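# Restack three cart parcels on the desk in order

## Task

Move the three-parcel stack from the cart onto the desk so it has the same bottom-to-top order. Then release it and move the robot away. The robot must not tip over or end up leaning. The stack counts only if it stands by itself at the end, not if the robot is still holding it up.

## Robot and tools

ROBOT. TidyBot++ is a four-caster mobile base, 0.54 m long, 0.50 m wide and 0.38 m tall. It carries one seven-joint arm with a two-finger gripper. The shoulder sits 0.12 m ahead of the base centre and 0.68 m above the floor. At the start the arm is folded with the hand pointing down; the elbow is then up to 1.15 m high and the hand sticks out up to 0.08 m past the front of the base. Upper arm, forearm and hand measure 0.42, 0.31 and 0.31 m. With the hand pointing down it can reach at most about 0.94 m above the floor, and only near the base.

FRAMES. The base frame has its origin on the floor under the base centre, with x forward, y left and z up. hand_pose is reported in this frame for the point between the finger pads. Its z axis runs along the fingers, and the fingers close along its y axis. The odometry frame is the base frame where the scene began. base_odometry heading is positive to the left, from -3.142 to 3.142. It counts wheel turns, so slipping shows up as travel, and it drifts by centimetres over many moves. base_tilt is in degrees, positive when leaning forward or right.

execute_actions. "actions" is a list holding one action or none; an empty list just reports state and images. "cameras" is a list of names: base_camera, wrist_camera or all. Leaving it out or passing null means all cameras; [] means no images. An action may contain "base", "joints" and "speeds"; its motions start together.
- "base" takes exactly one key, and each is a relative move from where the base last measured itself. translate_m is metres, forward positive, -2 to 2. strafe_m is metres, left positive, -2 to 2. rotate_rad is radians, counter-clockwise from above positive, -6.3 to 6.3. A move needing more than 8.667 s at its top speed is refused.
- "joints" maps joint names to absolute targets. The arm joints are in radians; the values in brackets are done-tolerances.
  - joint_1_rad: any angle (±0.039). Swings the arm about vertical; positive is clockwise from above, the opposite sense to rotate_rad.
  - joint_2_rad: shoulder, -2.249 to 2.249 (±0.039).
  - joint_3_rad: any angle (±0.039), usually near 3.14.
  - joint_4_rad: elbow, -2.579 to 2.579 (±0.039).
  - joint_5_rad: any angle (±0.056), usually near 0.
  - joint_6_rad: wrist, -2.099 to 2.099 (±0.056).
  - joint_7_rad: any angle (±0.056). Spins the hand; with the hand down, positive is counter-clockwise from above. At 1.57 the fingers open toward the robot's left and right.
  - gripper_pos: 0 (open, about 85 mm gap) to 1 (closed), ±0.03. The gap is roughly 85*(1-gripper_pos) mm.
  Any-angle joints take the shorter way round, so turn them in steps of less than half a turn. Joints left out of an action keep their old targets. No action lasts longer than 15 s. Arm joints move at up to 1.39 rad/s (1.22 for joints 5 to 7).
- "speeds" caps the base speed for this action only. translate_m and strafe_m take 0.05 to 0.5 m/s; rotate_rad takes 0.1 to 1.57 rad/s. The maxima are the defaults.
Any unknown key or out-of-range value makes the whole call refused, and nothing moves.

PLANAR ARM MATH. With joint_1_rad=0, joint_3_rad=3.14 and joint_5_rad=0, the arm stays in the x-z plane. Each segment's tilt from vertical (forward positive) is: upper arm = j2, forearm = j2-j4, hand = j2-j4-j6. The hand point's forward offset from the shoulder is the sum of length*sin(tilt) over the segments; its height above the shoulder is the sum of length*cos(tilt).

wait: seconds from 0 to 10. It commands nothing and returns state and images. zoom_image: camera (base_camera or wrist_camera) and region [x0,y0,x1,y1] in pixels of that camera's latest image, at most 504x504. base_camera is 644x364; wrist_camera is a 644x476 fisheye. read_manual: optional section, only "licences"; it returns licence text and moves nothing. finished_scene: scene (integer), the number of the current scene. It ends the scene for good, so call it only when the stack stands by itself and the robot is clear.

RESULTS. joint_positions gives the measured angles. base_status and joint_status say how each motion ended:
- done: reached. For the base this only means the wheels turned the full amount, even if it was blocked and stopped short.
- off_target: at rest away from the target and possibly still pushing. At gripper_pos 1 this means something is held at the reported reading; done there means the fingers closed on nothing.
- contact_stop or time_out: the old target is dropped and the part holds where it stopped.
- "joint command not followed" with "cause:": the arm targets were withheld, usually to avoid self-collision. The gripper part still runs. Withheld joints show not_followed and may be retried with later actions.
Other result lines:
- motor_effort: percent of maximum, with the peak in brackets.
- on_its_own: motion the call did not command.
- pictures: the order of the images.
- ARM HIT: a hard hit of the arm on the base or on itself.
- Torque faults: the arm stops for 10 s and the rest of the call is skipped. Limits are 104.5 N m for joints 1 to 4 and 51.3 N m for joints 5 to 7; warnings come at 56.7 and 29.4.
- MOTOR HOT: a warning from 60 °C.
- OVER-TEMPERATURE FAULT: the motors went weak at 75 °C and the arm sinks; affected keys show limit_stop_at_motor_heat, so resend them.

ACCURACY. Friction leaves joints slightly short, so the hand can be 1-2 cm off. To correct this, send each joint its last command plus (wanted minus measured). Trust the cameras over hand_pose. A held parcel makes the arm sag, so apply the correction; never command a loaded joint to its own reading.

CAUTIONS. Do not drive while the arm is caught on anything about 0.8 m or higher, or the robot can tip. Pushing or pulling sideways on a raised hand can lift wheels; retract the arm or back away to level the robot. A blocked base or joint keeps pushing hard, so give it a new target. Do not slam or drop parcels. Place each one gently and centred on the one below, open the gripper, and lift straight up. Something may occasionally nudge loose objects.

Each tool is called after "Call:" by a JSON object that holds its "op" and its "data", one argument or row to a line.

## Session

Call:
{"op": "execute_actions", "data": {
  "actions": []
}}

Scene clock: 0.00 s.
base_odometry: x=+0.000 y=+0.000 heading=+0.000 (m, m, rad; odometry frame)
base_tilt: forward=-0.5 right=+0.3 (deg)
base_status: not commanded
joint_positions: joint_1_rad=+0.039 joint_2_rad=-0.371 joint_3_rad=+3.188 joint_4_rad=-2.520 joint_5_rad=+0.009 joint_6_rad=-0.887 joint_7_rad=+1.531 gripper_pos=+0.000
joint_status: not commanded
motor_effort: joint_1_rad=-1 joint_2_rad=-1 joint_3_rad=+0 joint_4_rad=+15 joint_5_rad=+0 joint_6_rad=+3 joint_7_rad=+1 (%)
hand_pose: x=+0.2626 y=-0.0111 z=+0.5928 quat_wxyz=(-0.004, +0.997, -0.059, +0.053) (m; base frame)
pictures: base_camera, wrist_camera
Images, in order (width x height): base_camera 644x364, wrist_camera 644x476.

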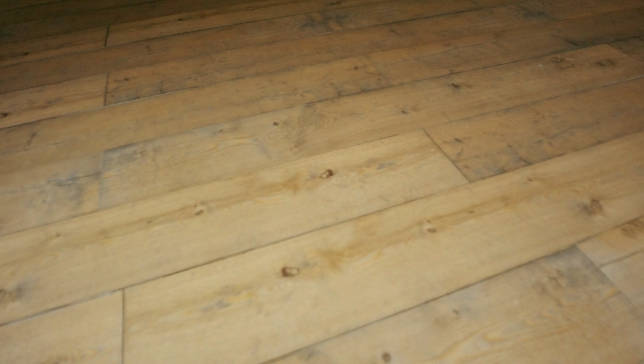

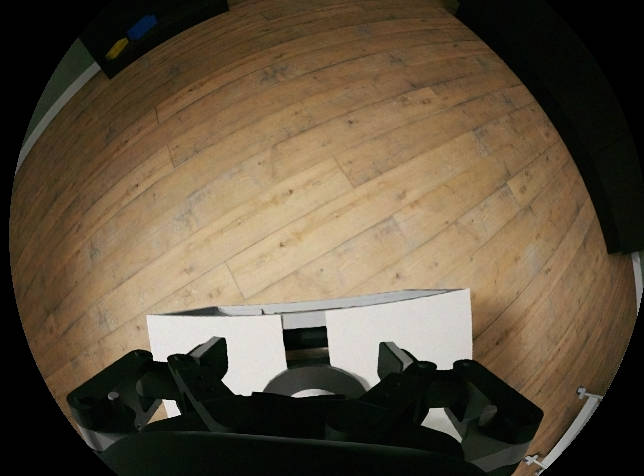

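Call:
{"op": "execute_actions", "data": {
  "actions": [
    {"joints":{"joint_6_rad":0.2,"joint_4_rad":-1.9},"base":{"rotate_rad":-1.5}}
  ]
}}

Call:
{"op": "execute_actions", "data": {
  "actions": [
    {"joints":{"joint_6_rad":-0.4},"base":{"rotate_rad":-1.6}}
  ],
  "cameras": ["wrist_camera"]
}}

Scene clock: 2.53 s.
base_odometry: x=+0.000 y=+0.000 heading=-1.499 (m, m, rad; odometry frame)
base_tilt: forward=-0.4 right=+0.3 (deg)
base_status: done
joint_positions: joint_1_rad=+0.040 joint_2_rad=-0.371 joint_3_rad=+3.191 joint_4_rad=-1.905 joint_5_rad=+0.009 joint_6_rad=+0.171 joint_7_rad=+1.531 gripper_pos=+0.000
joint_status: all done
motor_effort: joint_1_rad=-1(1) joint_2_rad=-7(9) joint_3_rad=+0(2) joint_4_rad=+22(22) joint_5_rad=-1(0) joint_6_rad=+11(10) joint_7_rad=+0(1) (%)
hand_pose: x=+0.5835 y=-0.0466 z=+1.1498 quat_wxyz=(+0.015, +0.629, -0.043, +0.776) (m; base frame)
pictures: base_camera, wrist_camera
Images, in order (width x height): base_camera 644x364, wrist_camera 644x476.

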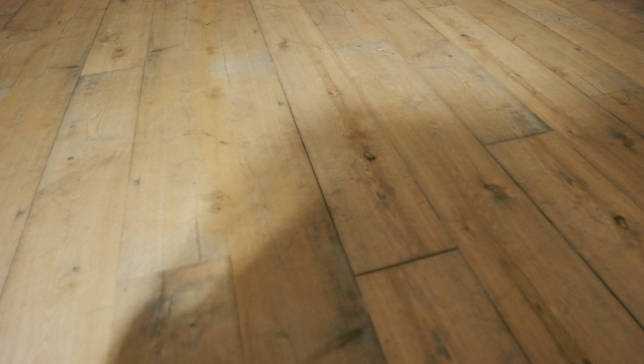

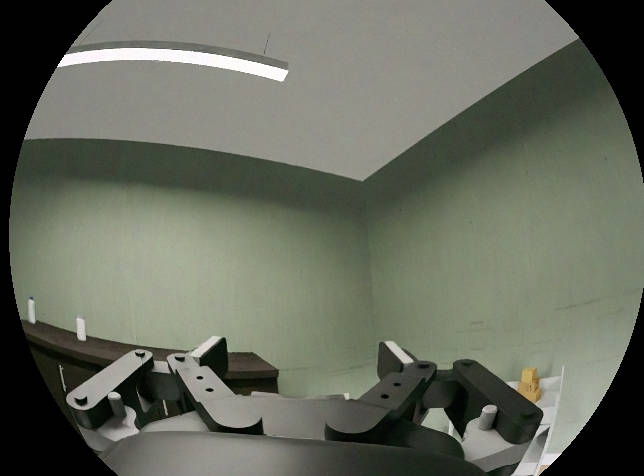

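Scene clock: 4.83 s.
base_odometry: x=+0.000 y=+0.000 heading=-3.098 (m, m, rad; odometry frame)
base_tilt: forward=-0.5 right=+0.3 (deg)
base_status: done
joint_positions: joint_1_rad=+0.040 joint_2_rad=-0.371 joint_3_rad=+3.191 joint_4_rad=-1.901 joint_5_rad=+0.009 joint_6_rad=-0.384 joint_7_rad=+1.531 gripper_pos=+0.000
joint_status: all done
motor_effort: joint_1_rad=+0(1) joint_2_rad=-7(9) joint_3_rad=+0(2) joint_4_rad=+22(24) joint_5_rad=-1(1) joint_6_rad=+11(13) joint_7_rad=+1(0) (%)
hand_pose: x=+0.5722 y=-0.0442 z=+0.9818 quat_wxyz=(+0.010, +0.816, -0.054, +0.576) (m; base frame)
pictures: wrist_camera
Images, in order (width x height): wrist_camera 644x476.

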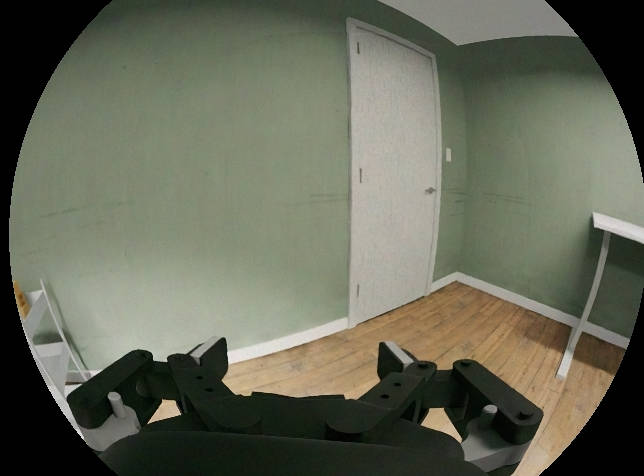

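Call:
{"op": "execute_actions", "data": {
  "actions": [
    {"base":{"rotate_rad":-1.2}}
  ],
  "cameras": ["wrist_camera"]
}}

Call:
{"op": "execute_actions", "data": {
  "actions": [
    {"base":{"rotate_rad":2.1},"joints":{"joint_6_rad":-0.6}}
  ]
}}

Scene clock: 7.13 s.
base_odometry: x=+0.000 y=+0.000 heading=+1.986 (m, m, rad; odometry frame)
base_tilt: forward=-0.5 right=+0.3 (deg)
base_status: done
joint_positions: joint_1_rad=+0.040 joint_2_rad=-0.371 joint_3_rad=+3.192 joint_4_rad=-1.901 joint_5_rad=+0.009 joint_6_rad=-0.384 joint_7_rad=+1.531 gripper_pos=+0.000
joint_status: not commanded
motor_effort: joint_1_rad=-1(1) joint_2_rad=-8(9) joint_3_rad=+0(2) joint_4_rad=+22(22) joint_5_rad=+0(1) joint_6_rad=+11(11) joint_7_rad=+1(1) (%)
hand_pose: x=+0.5722 y=-0.0445 z=+0.9818 quat_wxyz=(+0.010, +0.816, -0.054, +0.576) (m; base frame)
pictures: wrist_camera
Images, in order (width x height): wrist_camera 644x476.

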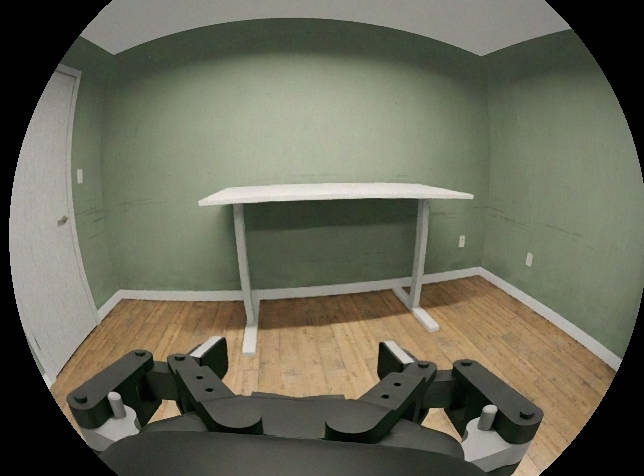

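Scene clock: 9.87 s.
base_odometry: x=+0.000 y=+0.000 heading=-2.198 (m, m, rad; odometry frame)
base_tilt: forward=-0.5 right=+0.3 (deg)
base_status: done
joint_positions: joint_1_rad=+0.040 joint_2_rad=-0.371 joint_3_rad=+3.191 joint_4_rad=-1.903 joint_5_rad=+0.009 joint_6_rad=-0.581 joint_7_rad=+1.531 gripper_pos=+0.000
joint_status: all done
motor_effort: joint_1_rad=-1(1) joint_2_rad=-7(9) joint_3_rad=+0(2) joint_4_rad=+21(23) joint_5_rad=+0(1) joint_6_rad=+10(12) joint_7_rad=+0(1) (%)
hand_pose: x=+0.5459 y=-0.0417 z=+0.9253 quat_wxyz=(+0.008, +0.869, -0.057, +0.492) (m; base frame)
pictures: base_camera, wrist_camera
Images, in order (width x height): base_camera 644x364, wrist_camera 644x476.

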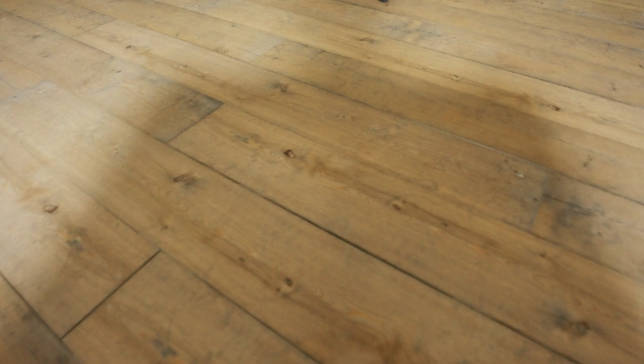

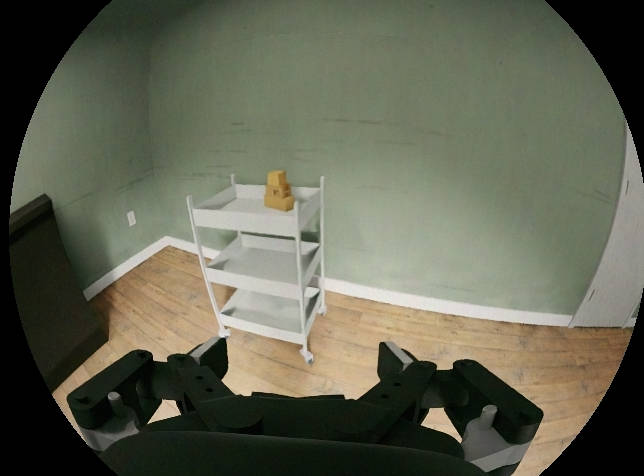

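Call:
{"op": "execute_actions", "data": {
  "actions": [
    {"base":{"rotate_rad":-0.57},"joints":{"joint_2_rad":-0.3,"joint_4_rad":-1.6,"joint_6_rad":-1.2,"joint_1_rad":0,"joint_3_rad":3.10}}
  ],
  "cameras": []
}}

Call:
{"op": "execute_actions", "data": {
  "actions": [
    {"base":{"strafe_m":0.84}}
  ]
}}

Scene clock: 12.60 s.
base_odometry: x=+0.000 y=+0.000 heading=-2.766 (m, m, rad; odometry frame)
base_tilt: forward=-0.4 right=+0.2 (deg)
base_status: done
joint_positions: joint_1_rad=+0.015 joint_2_rad=-0.313 joint_3_rad=+3.115 joint_4_rad=-1.610 joint_5_rad=+0.009 joint_6_rad=-1.168 joint_7_rad=+1.531 gripper_pos=+0.000
joint_status: all done
motor_effort: joint_1_rad=-1(1) joint_2_rad=-7(7) joint_3_rad=+0(2) joint_4_rad=+20(22) joint_5_rad=+0(1) joint_6_rad=+8(10) joint_7_rad=+1(1) (%)
hand_pose: x=+0.4868 y=+0.0048 z=+0.9246 quat_wxyz=(+0.000, +0.943, -0.012, +0.332) (m; base frame)
pictures: none
No camera images: the call's "cameras" was empty. Leave "cameras" out to get every camera's image.

Scene clock: 15.63 s.
base_odometry: x=+0.307 y=-0.782 heading=-2.767 (m, m, rad; odometry frame)
base_tilt: forward=-0.5 right=+0.3 (deg)
base_status: done
joint_positions: joint_1_rad=+0.012 joint_2_rad=-0.313 joint_3_rad=+3.108 joint_4_rad=-1.610 joint_5_rad=+0.009 joint_6_rad=-1.168 joint_7_rad=+1.531 gripper_pos=+0.000
joint_status: not commanded
motor_effort: joint_1_rad=+0(2) joint_2_rad=-7(7) joint_3_rad=+1(2) joint_4_rad=+19(20) joint_5_rad=+0(1) joint_6_rad=+8(9) joint_7_rad=+0(1) (%)
hand_pose: x=+0.4868 y=+0.0089 z=+0.9244 quat_wxyz=(-0.001, +0.943, -0.007, +0.332) (m; base frame)
pictures: base_camera, wrist_camera
Images, in order (width x height): base_camera 644x364, wrist_camera 644x476.

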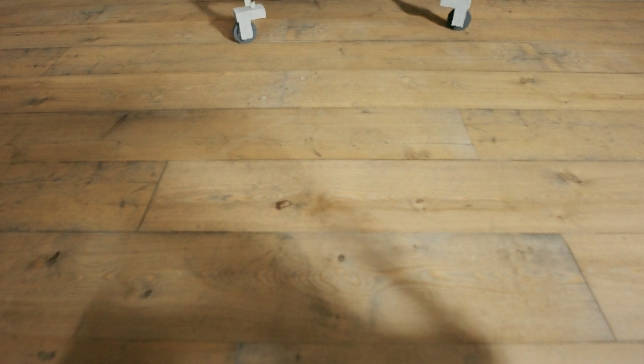

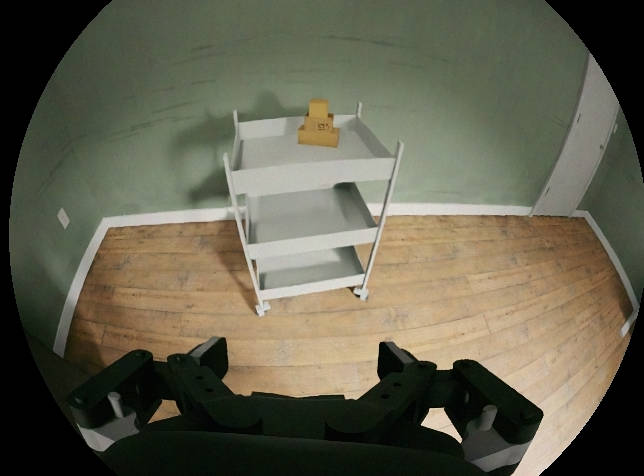

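Call:
{"op": "execute_actions", "data": {
  "actions": [
    {"base":{"translate_m":0.62},"joints":{"joint_2_rad":0.0,"joint_4_rad":-1.0,"joint_6_rad":-1.9}}
  ]
}}

Scene clock: 18.83 s.
base_odometry: x=-0.270 y=-1.009 heading=-2.767 (m, m, rad; odometry frame)
base_tilt: forward=-0.5 right=+0.2 (deg)
base_status: done
joint_positions: joint_1_rad=+0.012 joint_2_rad=+0.004 joint_3_rad=+3.108 joint_4_rad=-1.011 joint_5_rad=+0.009 joint_6_rad=-1.863 joint_7_rad=+1.531 gripper_pos=+0.000
joint_status: all done
motor_effort: joint_1_rad=-1(1) joint_2_rad=-14(17) joint_3_rad=+0(1) joint_4_rad=+16(20) joint_5_rad=+0(0) joint_6_rad=+5(9) joint_7_rad=+0(1) (%)
hand_pose: x=+0.4683 y=+0.0065 z=+0.9677 quat_wxyz=(+0.000, +0.991, -0.010, +0.131) (m; base frame)
pictures: base_camera, wrist_camera
Images, in order (width x height): base_camera 644x364, wrist_camera 644x476.

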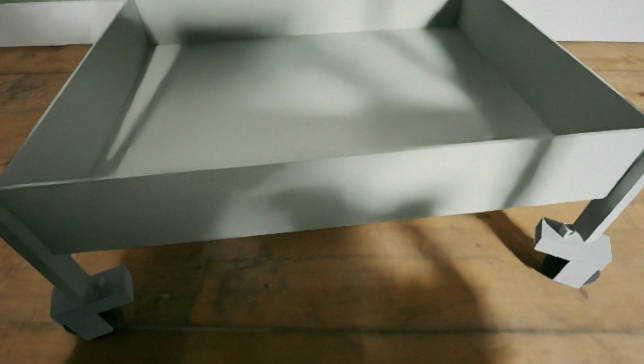

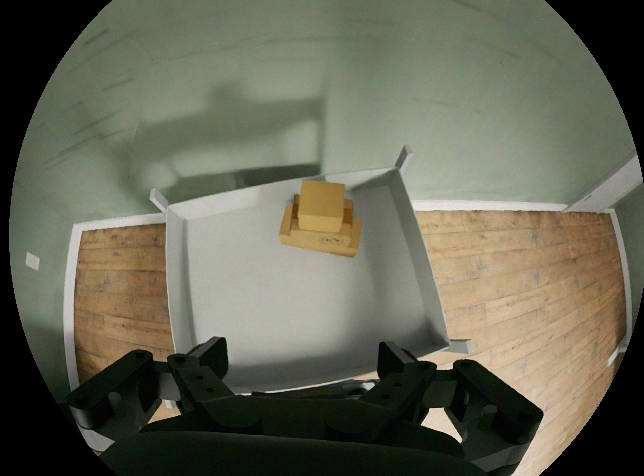

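Call:
{"op": "execute_actions", "data": {
  "actions": [
    {"base":{"strafe_m":-0.85},"joints":{"joint_2_rad":-0.3,"joint_4_rad":-1.5,"joint_6_rad":-1.2}}
  ],
  "cameras": []
}}

Call:
{"op": "execute_actions", "data": {
  "actions": [
    {"base":{"translate_m":0.46}}
  ],
  "cameras": []
}}

Call:
{"op": "execute_actions", "data": {
  "actions": [
    {"base":{"rotate_rad":1.4}}
  ]
}}

Scene clock: 23.43 s.
base_odometry: x=-0.581 y=-0.218 heading=-2.767 (m, m, rad; odometry frame)
base_tilt: forward=-0.5 right=+0.3 (deg)
base_status: done
joint_positions: joint_1_rad=+0.009 joint_2_rad=-0.291 joint_3_rad=+3.107 joint_4_rad=-1.490 joint_5_rad=+0.009 joint_6_rad=-1.235 joint_7_rad=+1.531 gripper_pos=+0.000
joint_status: all done
motor_effort: joint_1_rad=-1(1) joint_2_rad=-7(16) joint_3_rad=+0(1) joint_4_rad=+19(19) joint_5_rad=-1(0) joint_6_rad=+8(7) joint_7_rad=+0(0) (%)
hand_pose: x=+0.4931 y=+0.0104 z=+0.9626 quat_wxyz=(-0.002, +0.938, -0.006, +0.347) (m; base frame)
pictures: none
No camera images: the call's "cameras" was empty. Leave "cameras" out to get every camera's image.

Scene clock: 25.80 s.
base_odometry: x=-1.010 y=-0.386 heading=-2.767 (m, m, rad; odometry frame)
base_tilt: forward=-0.5 right=+0.3 (deg)
base_status: done
joint_positions: joint_1_rad=+0.009 joint_2_rad=-0.293 joint_3_rad=+3.107 joint_4_rad=-1.492 joint_5_rad=+0.009 joint_6_rad=-1.232 joint_7_rad=+1.531 gripper_pos=+0.000
joint_status: not commanded
motor_effort: joint_1_rad=+0(0) joint_2_rad=-7(11) joint_3_rad=+1(1) joint_4_rad=+19(20) joint_5_rad=+0(0) joint_6_rad=+8(9) joint_7_rad=+1(0) (%)
hand_pose: x=+0.4928 y=+0.0104 z=+0.9629 quat_wxyz=(-0.002, +0.937, -0.006, +0.348) (m; base frame)
pictures: none
No camera images: the call's "cameras" was empty. Leave "cameras" out to get every camera's image.

Scene clock: 27.97 s.
base_odometry: x=-1.010 y=-0.386 heading=-1.368 (m, m, rad; odometry frame)
base_tilt: forward=-0.5 right=+0.3 (deg)
base_status: done
joint_positions: joint_1_rad=+0.006 joint_2_rad=-0.293 joint_3_rad=+3.103 joint_4_rad=-1.492 joint_5_rad=+0.009 joint_6_rad=-1.232 joint_7_rad=+1.531 gripper_pos=+0.000
joint_status: not commanded
motor_effort: joint_1_rad=-1(2) joint_2_rad=-7(9) joint_3_rad=+0(2) joint_4_rad=+19(20) joint_5_rad=+0(2) joint_6_rad=+8(8) joint_7_rad=+1(0) (%)
hand_pose: x=+0.4926 y=+0.0135 z=+0.9628 quat_wxyz=(-0.003, +0.937, -0.002, +0.348) (m; base frame)
pictures: base_camera, wrist_camera
Images, in order (width x height): base_camera 644x364, wrist_camera 644x476.

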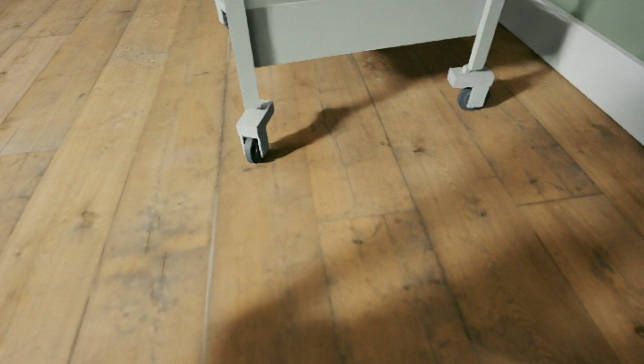

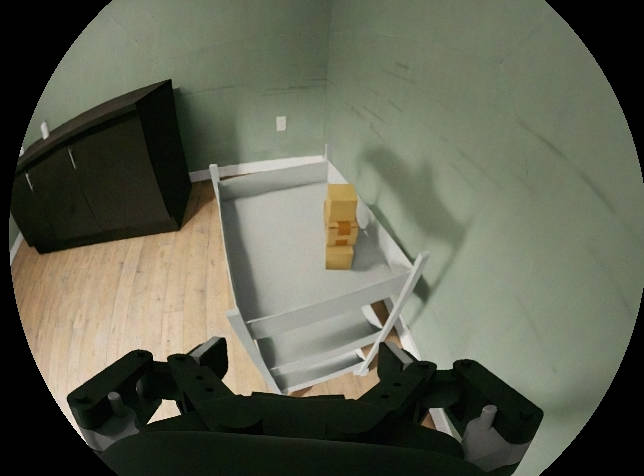

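Call:
{"op": "zoom_image", "data": {
  "camera": "wrist_camera",
  "region": [270,160,430,290]
}}

Region (270, 160, 430, 290) of wrist_camera's 644x476 image, scaled by 3.150; it fills the top 410 rows of this view, and the rest is white.

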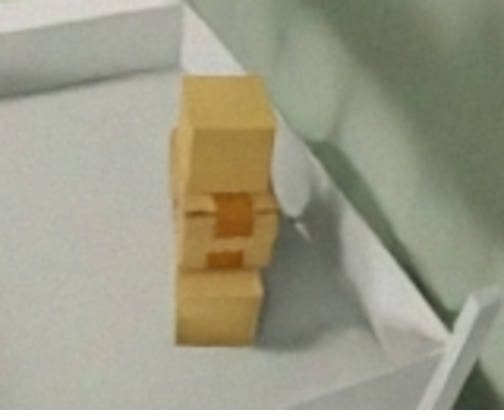

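Call:
{"op": "execute_actions", "data": {
  "actions": [
    {"base":{"strafe_m":-0.03},"joints":{"joint_2_rad":-0.36,"joint_4_rad":-2.25,"joint_6_rad":-0.1,"joint_7_rad":1.6,"joint_3_rad":3.15}}
  ],
  "cameras": ["wrist_camera"]
}}

Scene clock: 31.70 s.
base_odometry: x=-1.039 y=-0.392 heading=-1.367 (m, m, rad; odometry frame)
base_tilt: forward=-0.5 right=+0.2 (deg)
base_status: done
joint_positions: joint_1_rad=+0.006 joint_2_rad=-0.347 joint_3_rad=+3.134 joint_4_rad=-2.241 joint_5_rad=+0.009 joint_6_rad=-0.135 joint_7_rad=+1.563 gripper_pos=+0.000
joint_status: all done
motor_effort: joint_1_rad=-1(0) joint_2_rad=-7(9) joint_3_rad=+1(3) joint_4_rad=+21(22) joint_5_rad=-1(1) joint_6_rad=+11(10) joint_7_rad=+0(0) (%)
hand_pose: x=+0.5531 y=+0.0018 z=+0.8397 quat_wxyz=(+0.001, +0.849, +0.001, +0.528) (m; base frame)
pictures: wrist_camera
Images, in order (width x height): wrist_camera 644x476.

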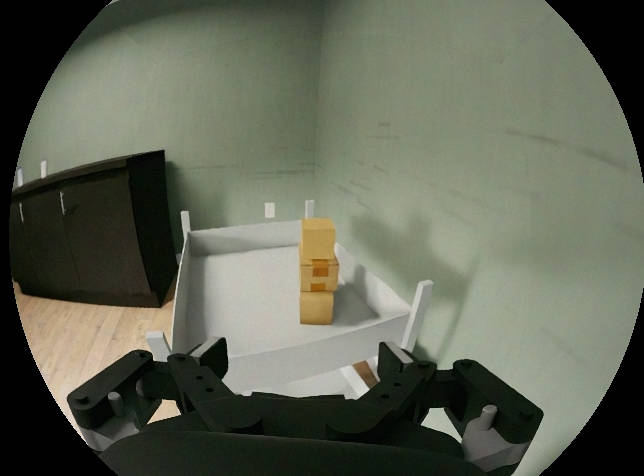

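Call:
{"op": "execute_actions", "data": {
  "actions": [
    {"base":{"translate_m":0.08},"joints":{"joint_2_rad":-0.023,"joint_4_rad":-2.35,"joint_6_rad":0.35}}
  ],
  "cameras": ["wrist_camera"]
}}

Scene clock: 33.70 s.
base_odometry: x=-1.023 y=-0.471 heading=-1.367 (m, m, rad; odometry frame)
base_tilt: forward=-0.4 right=+0.3 (deg)
base_status: done
joint_positions: joint_1_rad=+0.006 joint_2_rad=-0.027 joint_3_rad=+3.135 joint_4_rad=-2.341 joint_5_rad=+0.009 joint_6_rad=+0.315 joint_7_rad=+1.563 gripper_pos=+0.000
joint_status: all done
motor_effort: joint_1_rad=-1(0) joint_2_rad=-15(16) joint_3_rad=+0(1) joint_4_rad=+18(22) joint_5_rad=+0(0) joint_6_rad=+11(11) joint_7_rad=+0(1) (%)
hand_pose: x=+0.6224 y=+0.0024 z=+0.7610 quat_wxyz=(-0.001, +0.841, +0.001, +0.541) (m; base frame)
pictures: wrist_camera
Images, in order (width x height): wrist_camera 644x476.

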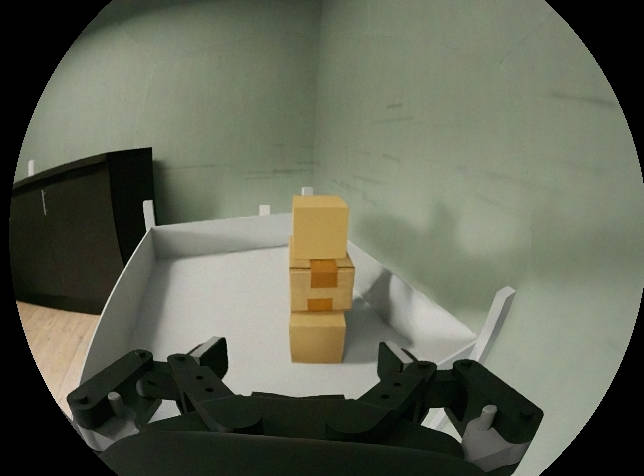

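Call:
{"op": "execute_actions", "data": {
  "actions": [
    {"base":{"strafe_m":-0.012},"joints":{"joint_2_rad":0.03,"joint_6_rad":0.4}}
  ],
  "cameras": []
}}

Call:
{"op": "execute_actions", "data": {
  "actions": [
    {"base":{"translate_m":0.06}}
  ],
  "cameras": ["wrist_camera"]
}}

Scene clock: 35.03 s.
base_odometry: x=-1.035 y=-0.474 heading=-1.367 (m, m, rad; odometry frame)
base_tilt: forward=-0.4 right=+0.3 (deg)
base_status: done
joint_positions: joint_1_rad=+0.006 joint_2_rad=+0.025 joint_3_rad=+3.140 joint_4_rad=-2.341 joint_5_rad=+0.009 joint_6_rad=+0.365 joint_7_rad=+1.563 gripper_pos=+0.000
joint_status: all done
motor_effort: joint_1_rad=+0(1) joint_2_rad=-16(18) joint_3_rad=+0(2) joint_4_rad=+17(18) joint_5_rad=+0(1) joint_6_rad=+11(12) joint_7_rad=+1(0) (%)
hand_pose: x=+0.6326 y=+0.0002 z=+0.7485 quat_wxyz=(+0.000, +0.842, -0.001, +0.540) (m; base frame)
pictures: none
No camera images: the call's "cameras" was empty. Leave "cameras" out to get every camera's image.

Scene clock: 36.00 s.
base_odometry: x=-1.023 y=-0.533 heading=-1.367 (m, m, rad; odometry frame)
base_tilt: forward=-0.4 right=+0.2 (deg)
base_status: done
joint_positions: joint_1_rad=+0.006 joint_2_rad=+0.031 joint_3_rad=+3.140 joint_4_rad=-2.343 joint_5_rad=+0.009 joint_6_rad=+0.366 joint_7_rad=+1.563 gripper_pos=+0.000
joint_status: not commanded
motor_effort: joint_1_rad=-1(1) joint_2_rad=-16(18) joint_3_rad=+0(2) joint_4_rad=+17(18) joint_5_rad=+0(1) joint_6_rad=+10(11) joint_7_rad=+0(0) (%)
hand_pose: x=+0.6321 y=+0.0002 z=+0.7443 quat_wxyz=(+0.000, +0.844, -0.001, +0.537) (m; base frame)
pictures: wrist_camera
Images, in order (width x height): wrist_camera 644x476.

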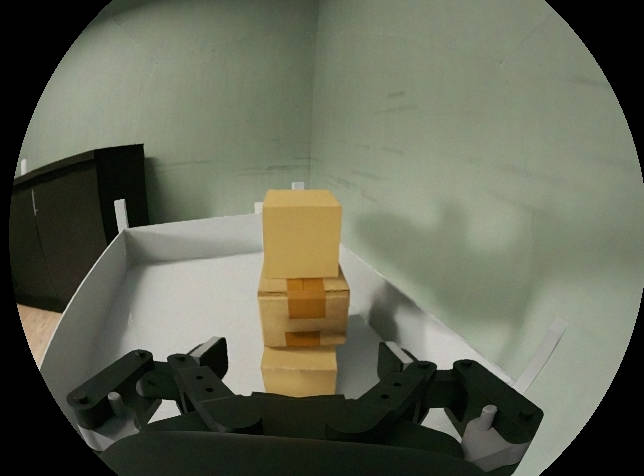

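Call:
{"op": "execute_actions", "data": {
  "actions": [
    {"base":{"translate_m":0.06},"speeds":{"translate_m":0.1}}
  ],
  "cameras": ["wrist_camera"]
}}

Scene clock: 37.60 s.
base_odometry: x=-1.011 y=-0.592 heading=-1.368 (m, m, rad; odometry frame)
base_tilt: forward=-0.4 right=+0.3 (deg)
base_status: done
joint_positions: joint_1_rad=+0.006 joint_2_rad=+0.031 joint_3_rad=+3.140 joint_4_rad=-2.345 joint_5_rad=+0.009 joint_6_rad=+0.366 joint_7_rad=+1.563 gripper_pos=+0.000
joint_status: not commanded
motor_effort: joint_1_rad=-1(1) joint_2_rad=-16(19) joint_3_rad=+0(1) joint_4_rad=+17(18) joint_5_rad=+0(0) joint_6_rad=+11(11) joint_7_rad=+1(1) (%)
hand_pose: x=+0.6317 y=+0.0002 z=+0.7436 quat_wxyz=(+0.000, +0.844, -0.001, +0.536) (m; base frame)
pictures: wrist_camera
Images, in order (width x height): wrist_camera 644x476.

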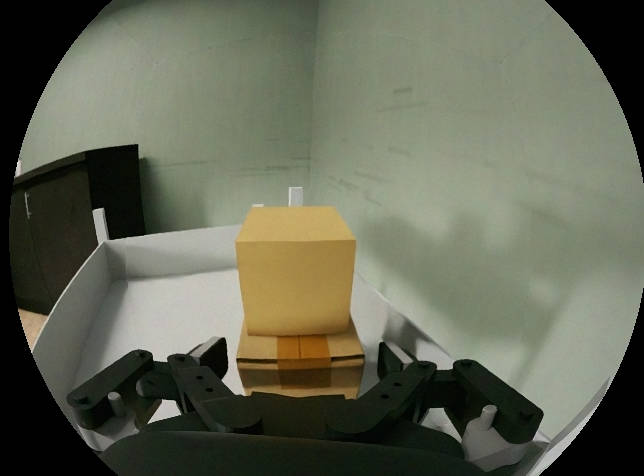

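Call:
{"op": "execute_actions", "data": {
  "actions": [
    {"base":{"translate_m":0.015},"joints":{"joint_2_rad":0.075,"joint_6_rad":0.44}}
  ],
  "cameras": ["wrist_camera"]
}}

Call:
{"op": "execute_actions", "data": {
  "actions": [
    {"joints":{"gripper_pos":1}}
  ],
  "cameras": ["wrist_camera"]
}}

Scene clock: 38.63 s.
base_odometry: x=-1.008 y=-0.607 heading=-1.368 (m, m, rad; odometry frame)
base_tilt: forward=-0.5 right=+0.2 (deg)
base_status: done
joint_positions: joint_1_rad=+0.006 joint_2_rad=+0.075 joint_3_rad=+3.140 joint_4_rad=-2.346 joint_5_rad=+0.009 joint_6_rad=+0.406 joint_7_rad=+1.563 gripper_pos=+0.000
joint_status: all done
motor_effort: joint_1_rad=-1(1) joint_2_rad=-17(20) joint_3_rad=+0(1) joint_4_rad=+16(18) joint_5_rad=-1(0) joint_6_rad=+11(11) joint_7_rad=+0(0) (%)
hand_pose: x=+0.6388 y=+0.0003 z=+0.7312 quat_wxyz=(+0.000, +0.846, -0.001, +0.534) (m; base frame)
pictures: wrist_camera
Images, in order (width x height): wrist_camera 644x476.

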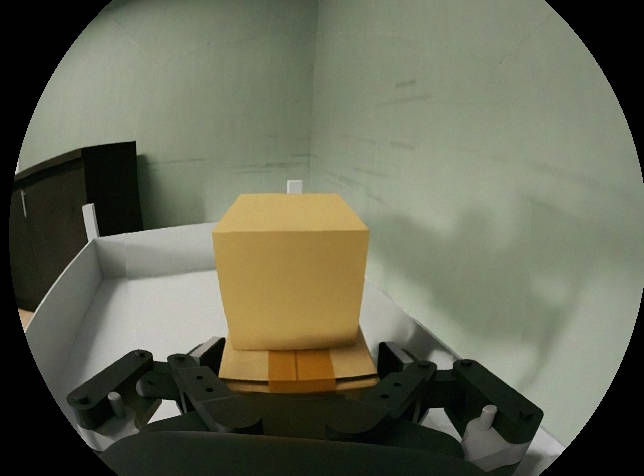

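Scene clock: 39.73 s.
base_odometry: x=-1.008 y=-0.607 heading=-1.368 (m, m, rad; odometry frame)
base_tilt: forward=-0.4 right=+0.3 (deg)
base_status: not commanded
joint_positions: joint_1_rad=+0.006 joint_2_rad=+0.074 joint_3_rad=+3.140 joint_4_rad=-2.346 joint_5_rad=+0.009 joint_6_rad=+0.409 joint_7_rad=+1.563 gripper_pos=+0.316
joint_status: gripper_pos off_target (ended at +0.316, target +1.000)
motor_effort: joint_1_rad=+0(0) joint_2_rad=-17(18) joint_3_rad=+0(1) joint_4_rad=+16(17) joint_5_rad=+0(1) joint_6_rad=+10(12) joint_7_rad=+0(1) (%)
hand_pose: x=+0.6393 y=+0.0003 z=+0.7324 quat_wxyz=(+0.000, +0.845, -0.001, +0.535) (m; base frame)
pictures: wrist_camera
Images, in order (width x height): wrist_camera 644x476.

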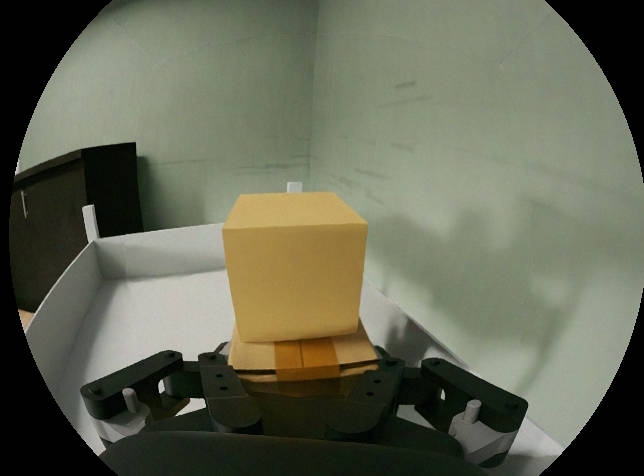

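Call:
{"op": "execute_actions", "data": {
  "actions": [
    {"joints":{"joint_4_rad":-2.15,"joint_6_rad":0.18}}
  ],
  "cameras": ["wrist_camera"]
}}

Call:
{"op": "execute_actions", "data": {
  "actions": [
    {"joints":{"joint_4_rad":-1.85,"joint_6_rad":-0.12},"base":{"translate_m":-0.3},"speeds":{"translate_m":0.2}}
  ],
  "cameras": ["wrist_camera"]
}}

Scene clock: 41.47 s.
base_odometry: x=-1.008 y=-0.607 heading=-1.368 (m, m, rad; odometry frame)
base_tilt: forward=-0.5 right=+0.3 (deg)
base_status: not commanded
joint_positions: joint_1_rad=+0.006 joint_2_rad=+0.077 joint_3_rad=+3.140 joint_4_rad=-2.164 joint_5_rad=+0.009 joint_6_rad=+0.207 joint_7_rad=+1.563 gripper_pos=+0.316
joint_status: all done
motor_effort: joint_1_rad=-1(0) joint_2_rad=-21(21) joint_3_rad=+0(0) joint_4_rad=+20(20) joint_5_rad=-1(1) joint_6_rad=+11(13) joint_7_rad=+0(0) (%)
hand_pose: x=+0.6762 y=-0.0004 z=+0.7669 quat_wxyz=(+0.000, +0.851, -0.001, +0.526) (m; base frame)
pictures: wrist_camera
Images, in order (width x height): wrist_camera 644x476.

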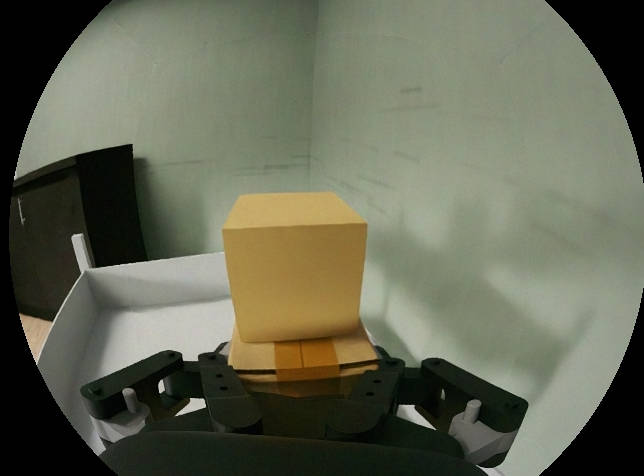

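Scene clock: 43.73 s.
base_odometry: x=-1.069 y=-0.313 heading=-1.368 (m, m, rad; odometry frame)
base_tilt: forward=-0.4 right=+0.3 (deg)
base_status: done
joint_positions: joint_1_rad=+0.006 joint_2_rad=+0.081 joint_3_rad=+3.140 joint_4_rad=-1.865 joint_5_rad=+0.009 joint_6_rad=-0.095 joint_7_rad=+1.563 gripper_pos=+0.316
joint_status: all done
motor_effort: joint_1_rad=+0(1) joint_2_rad=-23(26) joint_3_rad=+0(1) joint_4_rad=+22(23) joint_5_rad=+0(0) joint_6_rad=+12(12) joint_7_rad=+0(1) (%)
hand_pose: x=+0.7231 y=-0.0014 z=+0.8448 quat_wxyz=(+0.001, +0.852, -0.002, +0.523) (m; base frame)
pictures: wrist_camera
Images, in order (width x height): wrist_camera 644x476.

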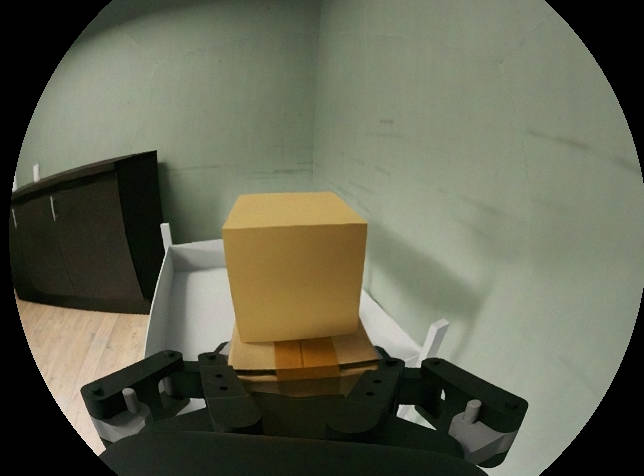

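Call:
{"op": "execute_actions", "data": {
  "actions": [
    {"joints":{"joint_4_rad":-1.25,"joint_6_rad":-0.70},"base":{"rotate_rad":3.32},"speeds":{"rotate_rad":0.6}}
  ],
  "cameras": ["wrist_camera"]
}}

Call:
{"op": "execute_actions", "data": {
  "actions": [
    {"base":{"strafe_m":-0.95},"speeds":{"strafe_m":0.3}}
  ]
}}

Scene clock: 50.33 s.
base_odometry: x=-1.069 y=-0.313 heading=+1.952 (m, m, rad; odometry frame)
base_tilt: forward=-0.4 right=+0.3 (deg)
base_status: done
joint_positions: joint_1_rad=-0.002 joint_2_rad=+0.081 joint_3_rad=+3.147 joint_4_rad=-1.267 joint_5_rad=+0.009 joint_6_rad=-0.672 joint_7_rad=+1.563 gripper_pos=+0.316
joint_status: all done
motor_effort: joint_1_rad=-1(2) joint_2_rad=-24(26) joint_3_rad=+0(2) joint_4_rad=+23(24) joint_5_rad=-1(0) joint_6_rad=+12(12) joint_7_rad=+1(1) (%)
hand_pose: x=+0.7403 y=-0.0022 z=+1.0353 quat_wxyz=(+0.003, +0.847, -0.003, +0.532) (m; base frame)
pictures: wrist_camera
Images, in order (width x height): wrist_camera 644x476.

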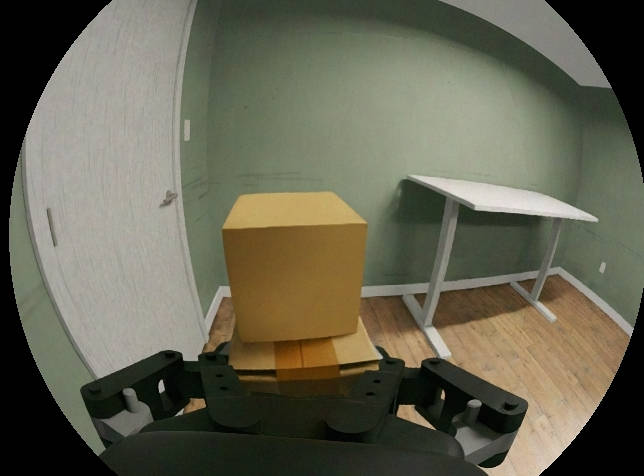

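Scene clock: 54.47 s.
base_odometry: x=-0.187 y=+0.041 heading=+1.953 (m, m, rad; odometry frame)
base_tilt: forward=-0.4 right=+0.2 (deg)
base_status: done
joint_positions: joint_1_rad=-0.001 joint_2_rad=+0.081 joint_3_rad=+3.148 joint_4_rad=-1.267 joint_5_rad=+0.009 joint_6_rad=-0.672 joint_7_rad=+1.563 gripper_pos=+0.316
joint_status: not commanded
motor_effort: joint_1_rad=-1(3) joint_2_rad=-24(25) joint_3_rad=+0(3) joint_4_rad=+23(24) joint_5_rad=+0(0) joint_6_rad=+11(11) joint_7_rad=+0(0) (%)
hand_pose: x=+0.7402 y=-0.0032 z=+1.0351 quat_wxyz=(+0.003, +0.847, -0.004, +0.532) (m; base frame)
pictures: base_camera, wrist_camera
Images, in order (width x height): base_camera 644x364, wrist_camera 644x476.

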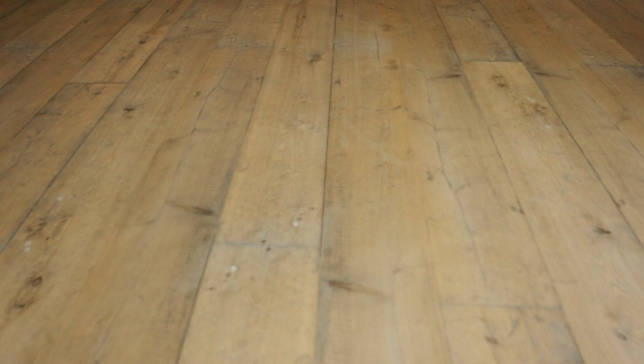

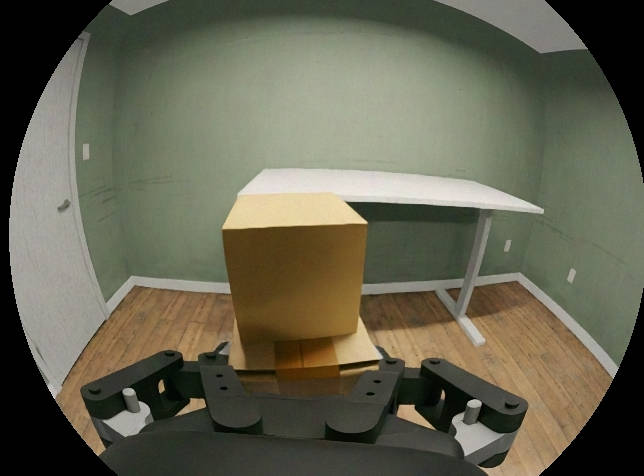

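Call:
{"op": "execute_actions", "data": {
  "actions": [
    {"base":{"translate_m":0.7},"speeds":{"translate_m":0.3}}
  ]
}}

Scene clock: 58.10 s.
base_odometry: x=-0.448 y=+0.691 heading=+1.952 (m, m, rad; odometry frame)
base_tilt: forward=-0.4 right=+0.3 (deg)
base_status: done
joint_positions: joint_1_rad=-0.001 joint_2_rad=+0.086 joint_3_rad=+3.148 joint_4_rad=-1.266 joint_5_rad=+0.009 joint_6_rad=-0.676 joint_7_rad=+1.563 gripper_pos=+0.316
joint_status: not commanded
motor_effort: joint_1_rad=-1(1) joint_2_rad=-24(27) joint_3_rad=+0(1) joint_4_rad=+23(24) joint_5_rad=-1(0) joint_6_rad=+12(12) joint_7_rad=+0(0) (%)
hand_pose: x=+0.7413 y=-0.0032 z=+1.0318 quat_wxyz=(+0.003, +0.849, -0.004, +0.529) (m; base frame)
pictures: base_camera, wrist_camera
Images, in order (width x height): base_camera 644x364, wrist_camera 644x476.

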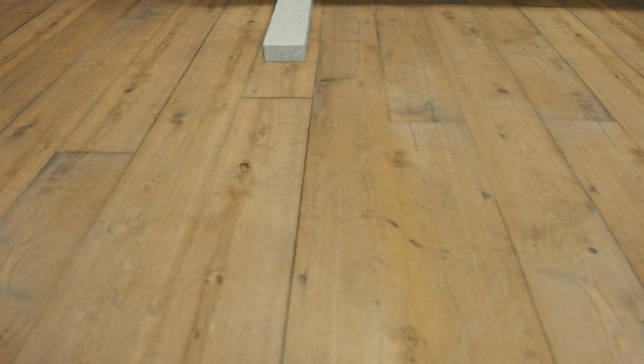

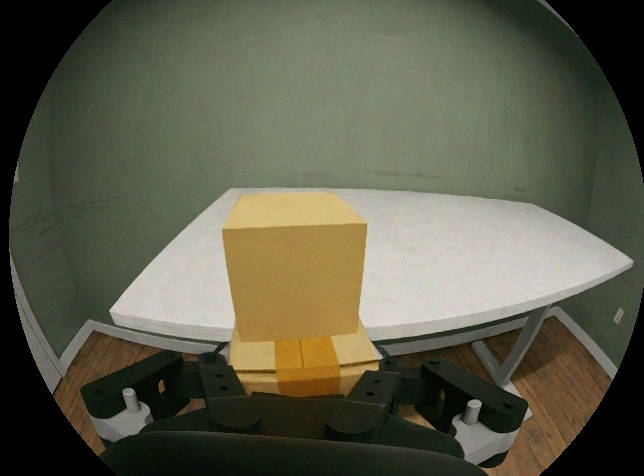

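Call:
{"op": "execute_actions", "data": {
  "actions": [
    {"base":{"translate_m":0.33},"speeds":{"translate_m":0.25}}
  ],
  "cameras": []
}}

Call:
{"op": "execute_actions", "data": {
  "actions": [
    {"joints":{"joint_4_rad":-1.69,"joint_6_rad":-0.205}}
  ],
  "cameras": ["wrist_camera"]
}}

Call:
{"op": "execute_actions", "data": {
  "actions": [
    {"joints":{"joint_4_rad":-1.79,"joint_6_rad":-0.105}}
  ],
  "cameras": ["wrist_camera"]
}}

Scene clock: 60.77 s.
base_odometry: x=-0.570 y=+0.998 heading=+1.952 (m, m, rad; odometry frame)
base_tilt: forward=-0.5 right=+0.3 (deg)
base_status: done
joint_positions: joint_1_rad=-0.001 joint_2_rad=+0.086 joint_3_rad=+3.148 joint_4_rad=-1.266 joint_5_rad=+0.009 joint_6_rad=-0.677 joint_7_rad=+1.563 gripper_pos=+0.316
joint_status: not commanded
motor_effort: joint_1_rad=-1(2) joint_2_rad=-25(27) joint_3_rad=+0(1) joint_4_rad=+23(24) joint_5_rad=-1(1) joint_6_rad=+11(12) joint_7_rad=+0(0) (%)
hand_pose: x=+0.7412 y=-0.0032 z=+1.0318 quat_wxyz=(+0.003, +0.849, -0.004, +0.528) (m; base frame)
pictures: none
No camera images: the call's "cameras" was empty. Leave "cameras" out to get every camera's image.

Scene clock: 62.37 s.
base_odometry: x=-0.570 y=+0.998 heading=+1.952 (m, m, rad; odometry frame)
base_tilt: forward=-0.4 right=+0.3 (deg)
base_status: not commanded
joint_positions: joint_1_rad=-0.001 joint_2_rad=+0.041 joint_3_rad=+3.148 joint_4_rad=-1.640 joint_5_rad=+0.009 joint_6_rad=-0.208 joint_7_rad=+1.563 gripper_pos=+0.316
joint_status: joint_4_rad off_target (ended at -1.640, target -1.690); the others done
motor_effort: joint_1_rad=+0(0) joint_2_rad=-13(24) joint_3_rad=+0(0) joint_4_rad=+15(24) joint_5_rad=+0(1) joint_6_rad=+6(12) joint_7_rad=+1(1) (%)
hand_pose: x=+0.7445 y=-0.0022 z=+0.9700 quat_wxyz=(+0.002, +0.810, -0.002, +0.586) (m; base frame)
pictures: wrist_camera
Images, in order (width x height): wrist_camera 644x476.

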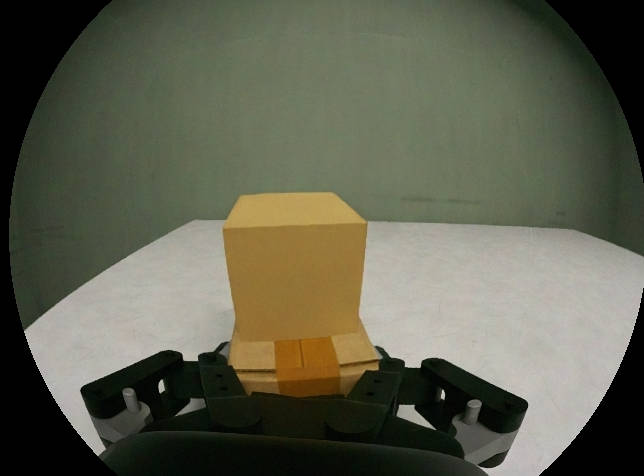

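Scene clock: 63.30 s.
base_odometry: x=-0.570 y=+0.998 heading=+1.952 (m, m, rad; odometry frame)
base_tilt: forward=-0.5 right=+0.3 (deg)
base_status: not commanded
joint_positions: joint_1_rad=-0.001 joint_2_rad=+0.029 joint_3_rad=+3.148 joint_4_rad=-1.713 joint_5_rad=+0.009 joint_6_rad=-0.080 joint_7_rad=+1.563 gripper_pos=+0.316
joint_status: joint_4_rad off_target (ended at -1.713, target -1.790); the others done
motor_effort: joint_1_rad=+1(0) joint_2_rad=-10(13) joint_3_rad=+1(1) joint_4_rad=+10(15) joint_5_rad=+0(1) joint_6_rad=+2(6) joint_7_rad=+1(2) (%)
hand_pose: x=+0.7426 y=-0.0019 z=+0.9717 quat_wxyz=(+0.002, +0.790, -0.002, +0.613) (m; base frame)
pictures: wrist_camera
Images, in order (width x height): wrist_camera 644x476.

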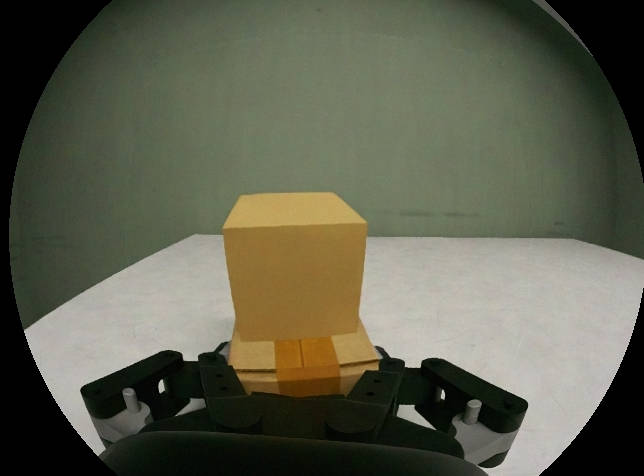

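Call:
{"op": "execute_actions", "data": {
  "actions": [
    {"joints":{"joint_4_rad":-1.43,"joint_6_rad":-0.515}}
  ],
  "cameras": ["wrist_camera"]
}}

Scene clock: 65.17 s.
base_odometry: x=-0.570 y=+0.998 heading=+1.952 (m, m, rad; odometry frame)
base_tilt: forward=-0.5 right=+0.3 (deg)
base_status: not commanded
joint_positions: joint_1_rad=-0.001 joint_2_rad=+0.080 joint_3_rad=+3.148 joint_4_rad=-1.449 joint_5_rad=+0.009 joint_6_rad=-0.488 joint_7_rad=+1.563 gripper_pos=+0.316
joint_status: all done
motor_effort: joint_1_rad=-1(1) joint_2_rad=-24(25) joint_3_rad=+0(1) joint_4_rad=+23(24) joint_5_rad=+0(0) joint_6_rad=+11(12) joint_7_rad=+0(2) (%)
hand_pose: x=+0.7475 y=-0.0029 z=+0.9805 quat_wxyz=(+0.003, +0.846, -0.003, +0.533) (m; base frame)
pictures: wrist_camera
Images, in order (width x height): wrist_camera 644x476.

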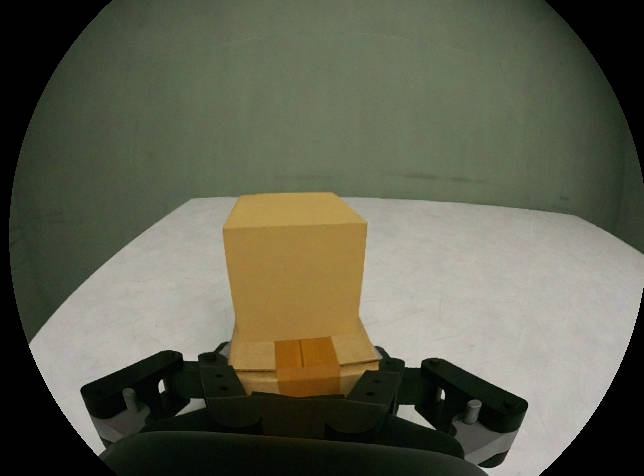

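Call:
{"op": "execute_actions", "data": {
  "actions": [
    {"joints":{"joint_4_rad":-1.5,"joint_6_rad":-0.42}}
  ],
  "cameras": []
}}

Call:
{"op": "execute_actions", "data": {
  "actions": [
    {"joints":{"gripper_pos":0}}
  ],
  "cameras": []
}}

Call:
{"op": "execute_actions", "data": {
  "actions": [
    {"base":{"translate_m":-1.03},"joints":{"joint_4_rad":-1.45}}
  ],
  "cameras": ["wrist_camera"]
}}

Scene clock: 66.23 s.
base_odometry: x=-0.570 y=+0.998 heading=+1.952 (m, m, rad; odometry frame)
base_tilt: forward=-0.4 right=+0.3 (deg)
base_status: not commanded
joint_positions: joint_1_rad=-0.001 joint_2_rad=+0.076 joint_3_rad=+3.148 joint_4_rad=-1.489 joint_5_rad=+0.009 joint_6_rad=-0.454 joint_7_rad=+1.563 gripper_pos=+0.316
joint_status: all done
motor_effort: joint_1_rad=-1(0) joint_2_rad=-23(25) joint_3_rad=+0(0) joint_4_rad=+22(24) joint_5_rad=+0(1) joint_6_rad=+11(12) joint_7_rad=+1(1) (%)
hand_pose: x=+0.7459 y=-0.0028 z=+0.9680 quat_wxyz=(+0.003, +0.847, -0.003, +0.532) (m; base frame)
pictures: none
No camera images: the call's "cameras" was empty. Leave "cameras" out to get every camera's image.

Scene clock: 67.33 s.
base_odometry: x=-0.570 y=+0.998 heading=+1.952 (m, m, rad; odometry frame)
base_tilt: forward=-0.4 right=+0.2 (deg)
base_status: not commanded
joint_positions: joint_1_rad=-0.001 joint_2_rad=+0.076 joint_3_rad=+3.148 joint_4_rad=-1.489 joint_5_rad=+0.009 joint_6_rad=-0.454 joint_7_rad=+1.563 gripper_pos=+0.000
joint_status: all done
motor_effort: joint_1_rad=-1(1) joint_2_rad=-23(23) joint_3_rad=+0(0) joint_4_rad=+22(22) joint_5_rad=-1(1) joint_6_rad=+10(10) joint_7_rad=+0(0) (%)
hand_pose: x=+0.7459 y=-0.0028 z=+0.9679 quat_wxyz=(+0.003, +0.847, -0.003, +0.532) (m; base frame)
pictures: none
No camera images: the call's "cameras" was empty. Leave "cameras" out to get every camera's image.

Scene clock: 70.83 s.
base_odometry: x=-0.187 y=+0.042 heading=+1.952 (m, m, rad; odometry frame)
base_tilt: forward=-0.5 right=+0.3 (deg)
base_status: done
joint_positions: joint_1_rad=-0.001 joint_2_rad=+0.074 joint_3_rad=+3.148 joint_4_rad=-1.454 joint_5_rad=+0.009 joint_6_rad=-0.452 joint_7_rad=+1.563 gripper_pos=+0.000
joint_status: all done
motor_effort: joint_1_rad=+0(3) joint_2_rad=-22(26) joint_3_rad=+0(3) joint_4_rad=+21(23) joint_5_rad=+0(0) joint_6_rad=+11(11) joint_7_rad=+1(0) (%)
hand_pose: x=+0.7500 y=-0.0029 z=+0.9908 quat_wxyz=(+0.003, +0.836, -0.003, +0.549) (m; base frame)
pictures: wrist_camera
Images, in order (width x height): wrist_camera 644x476.

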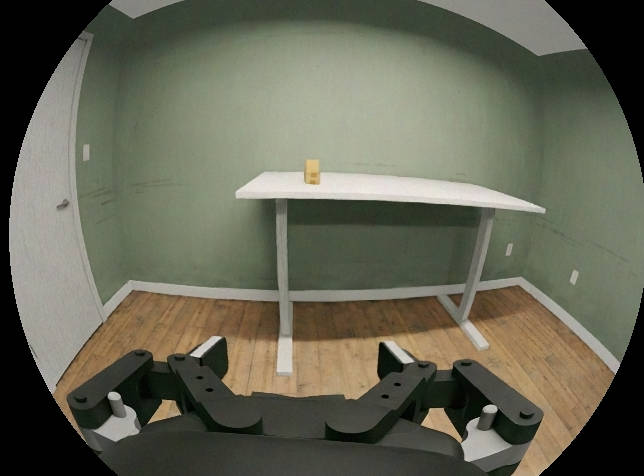

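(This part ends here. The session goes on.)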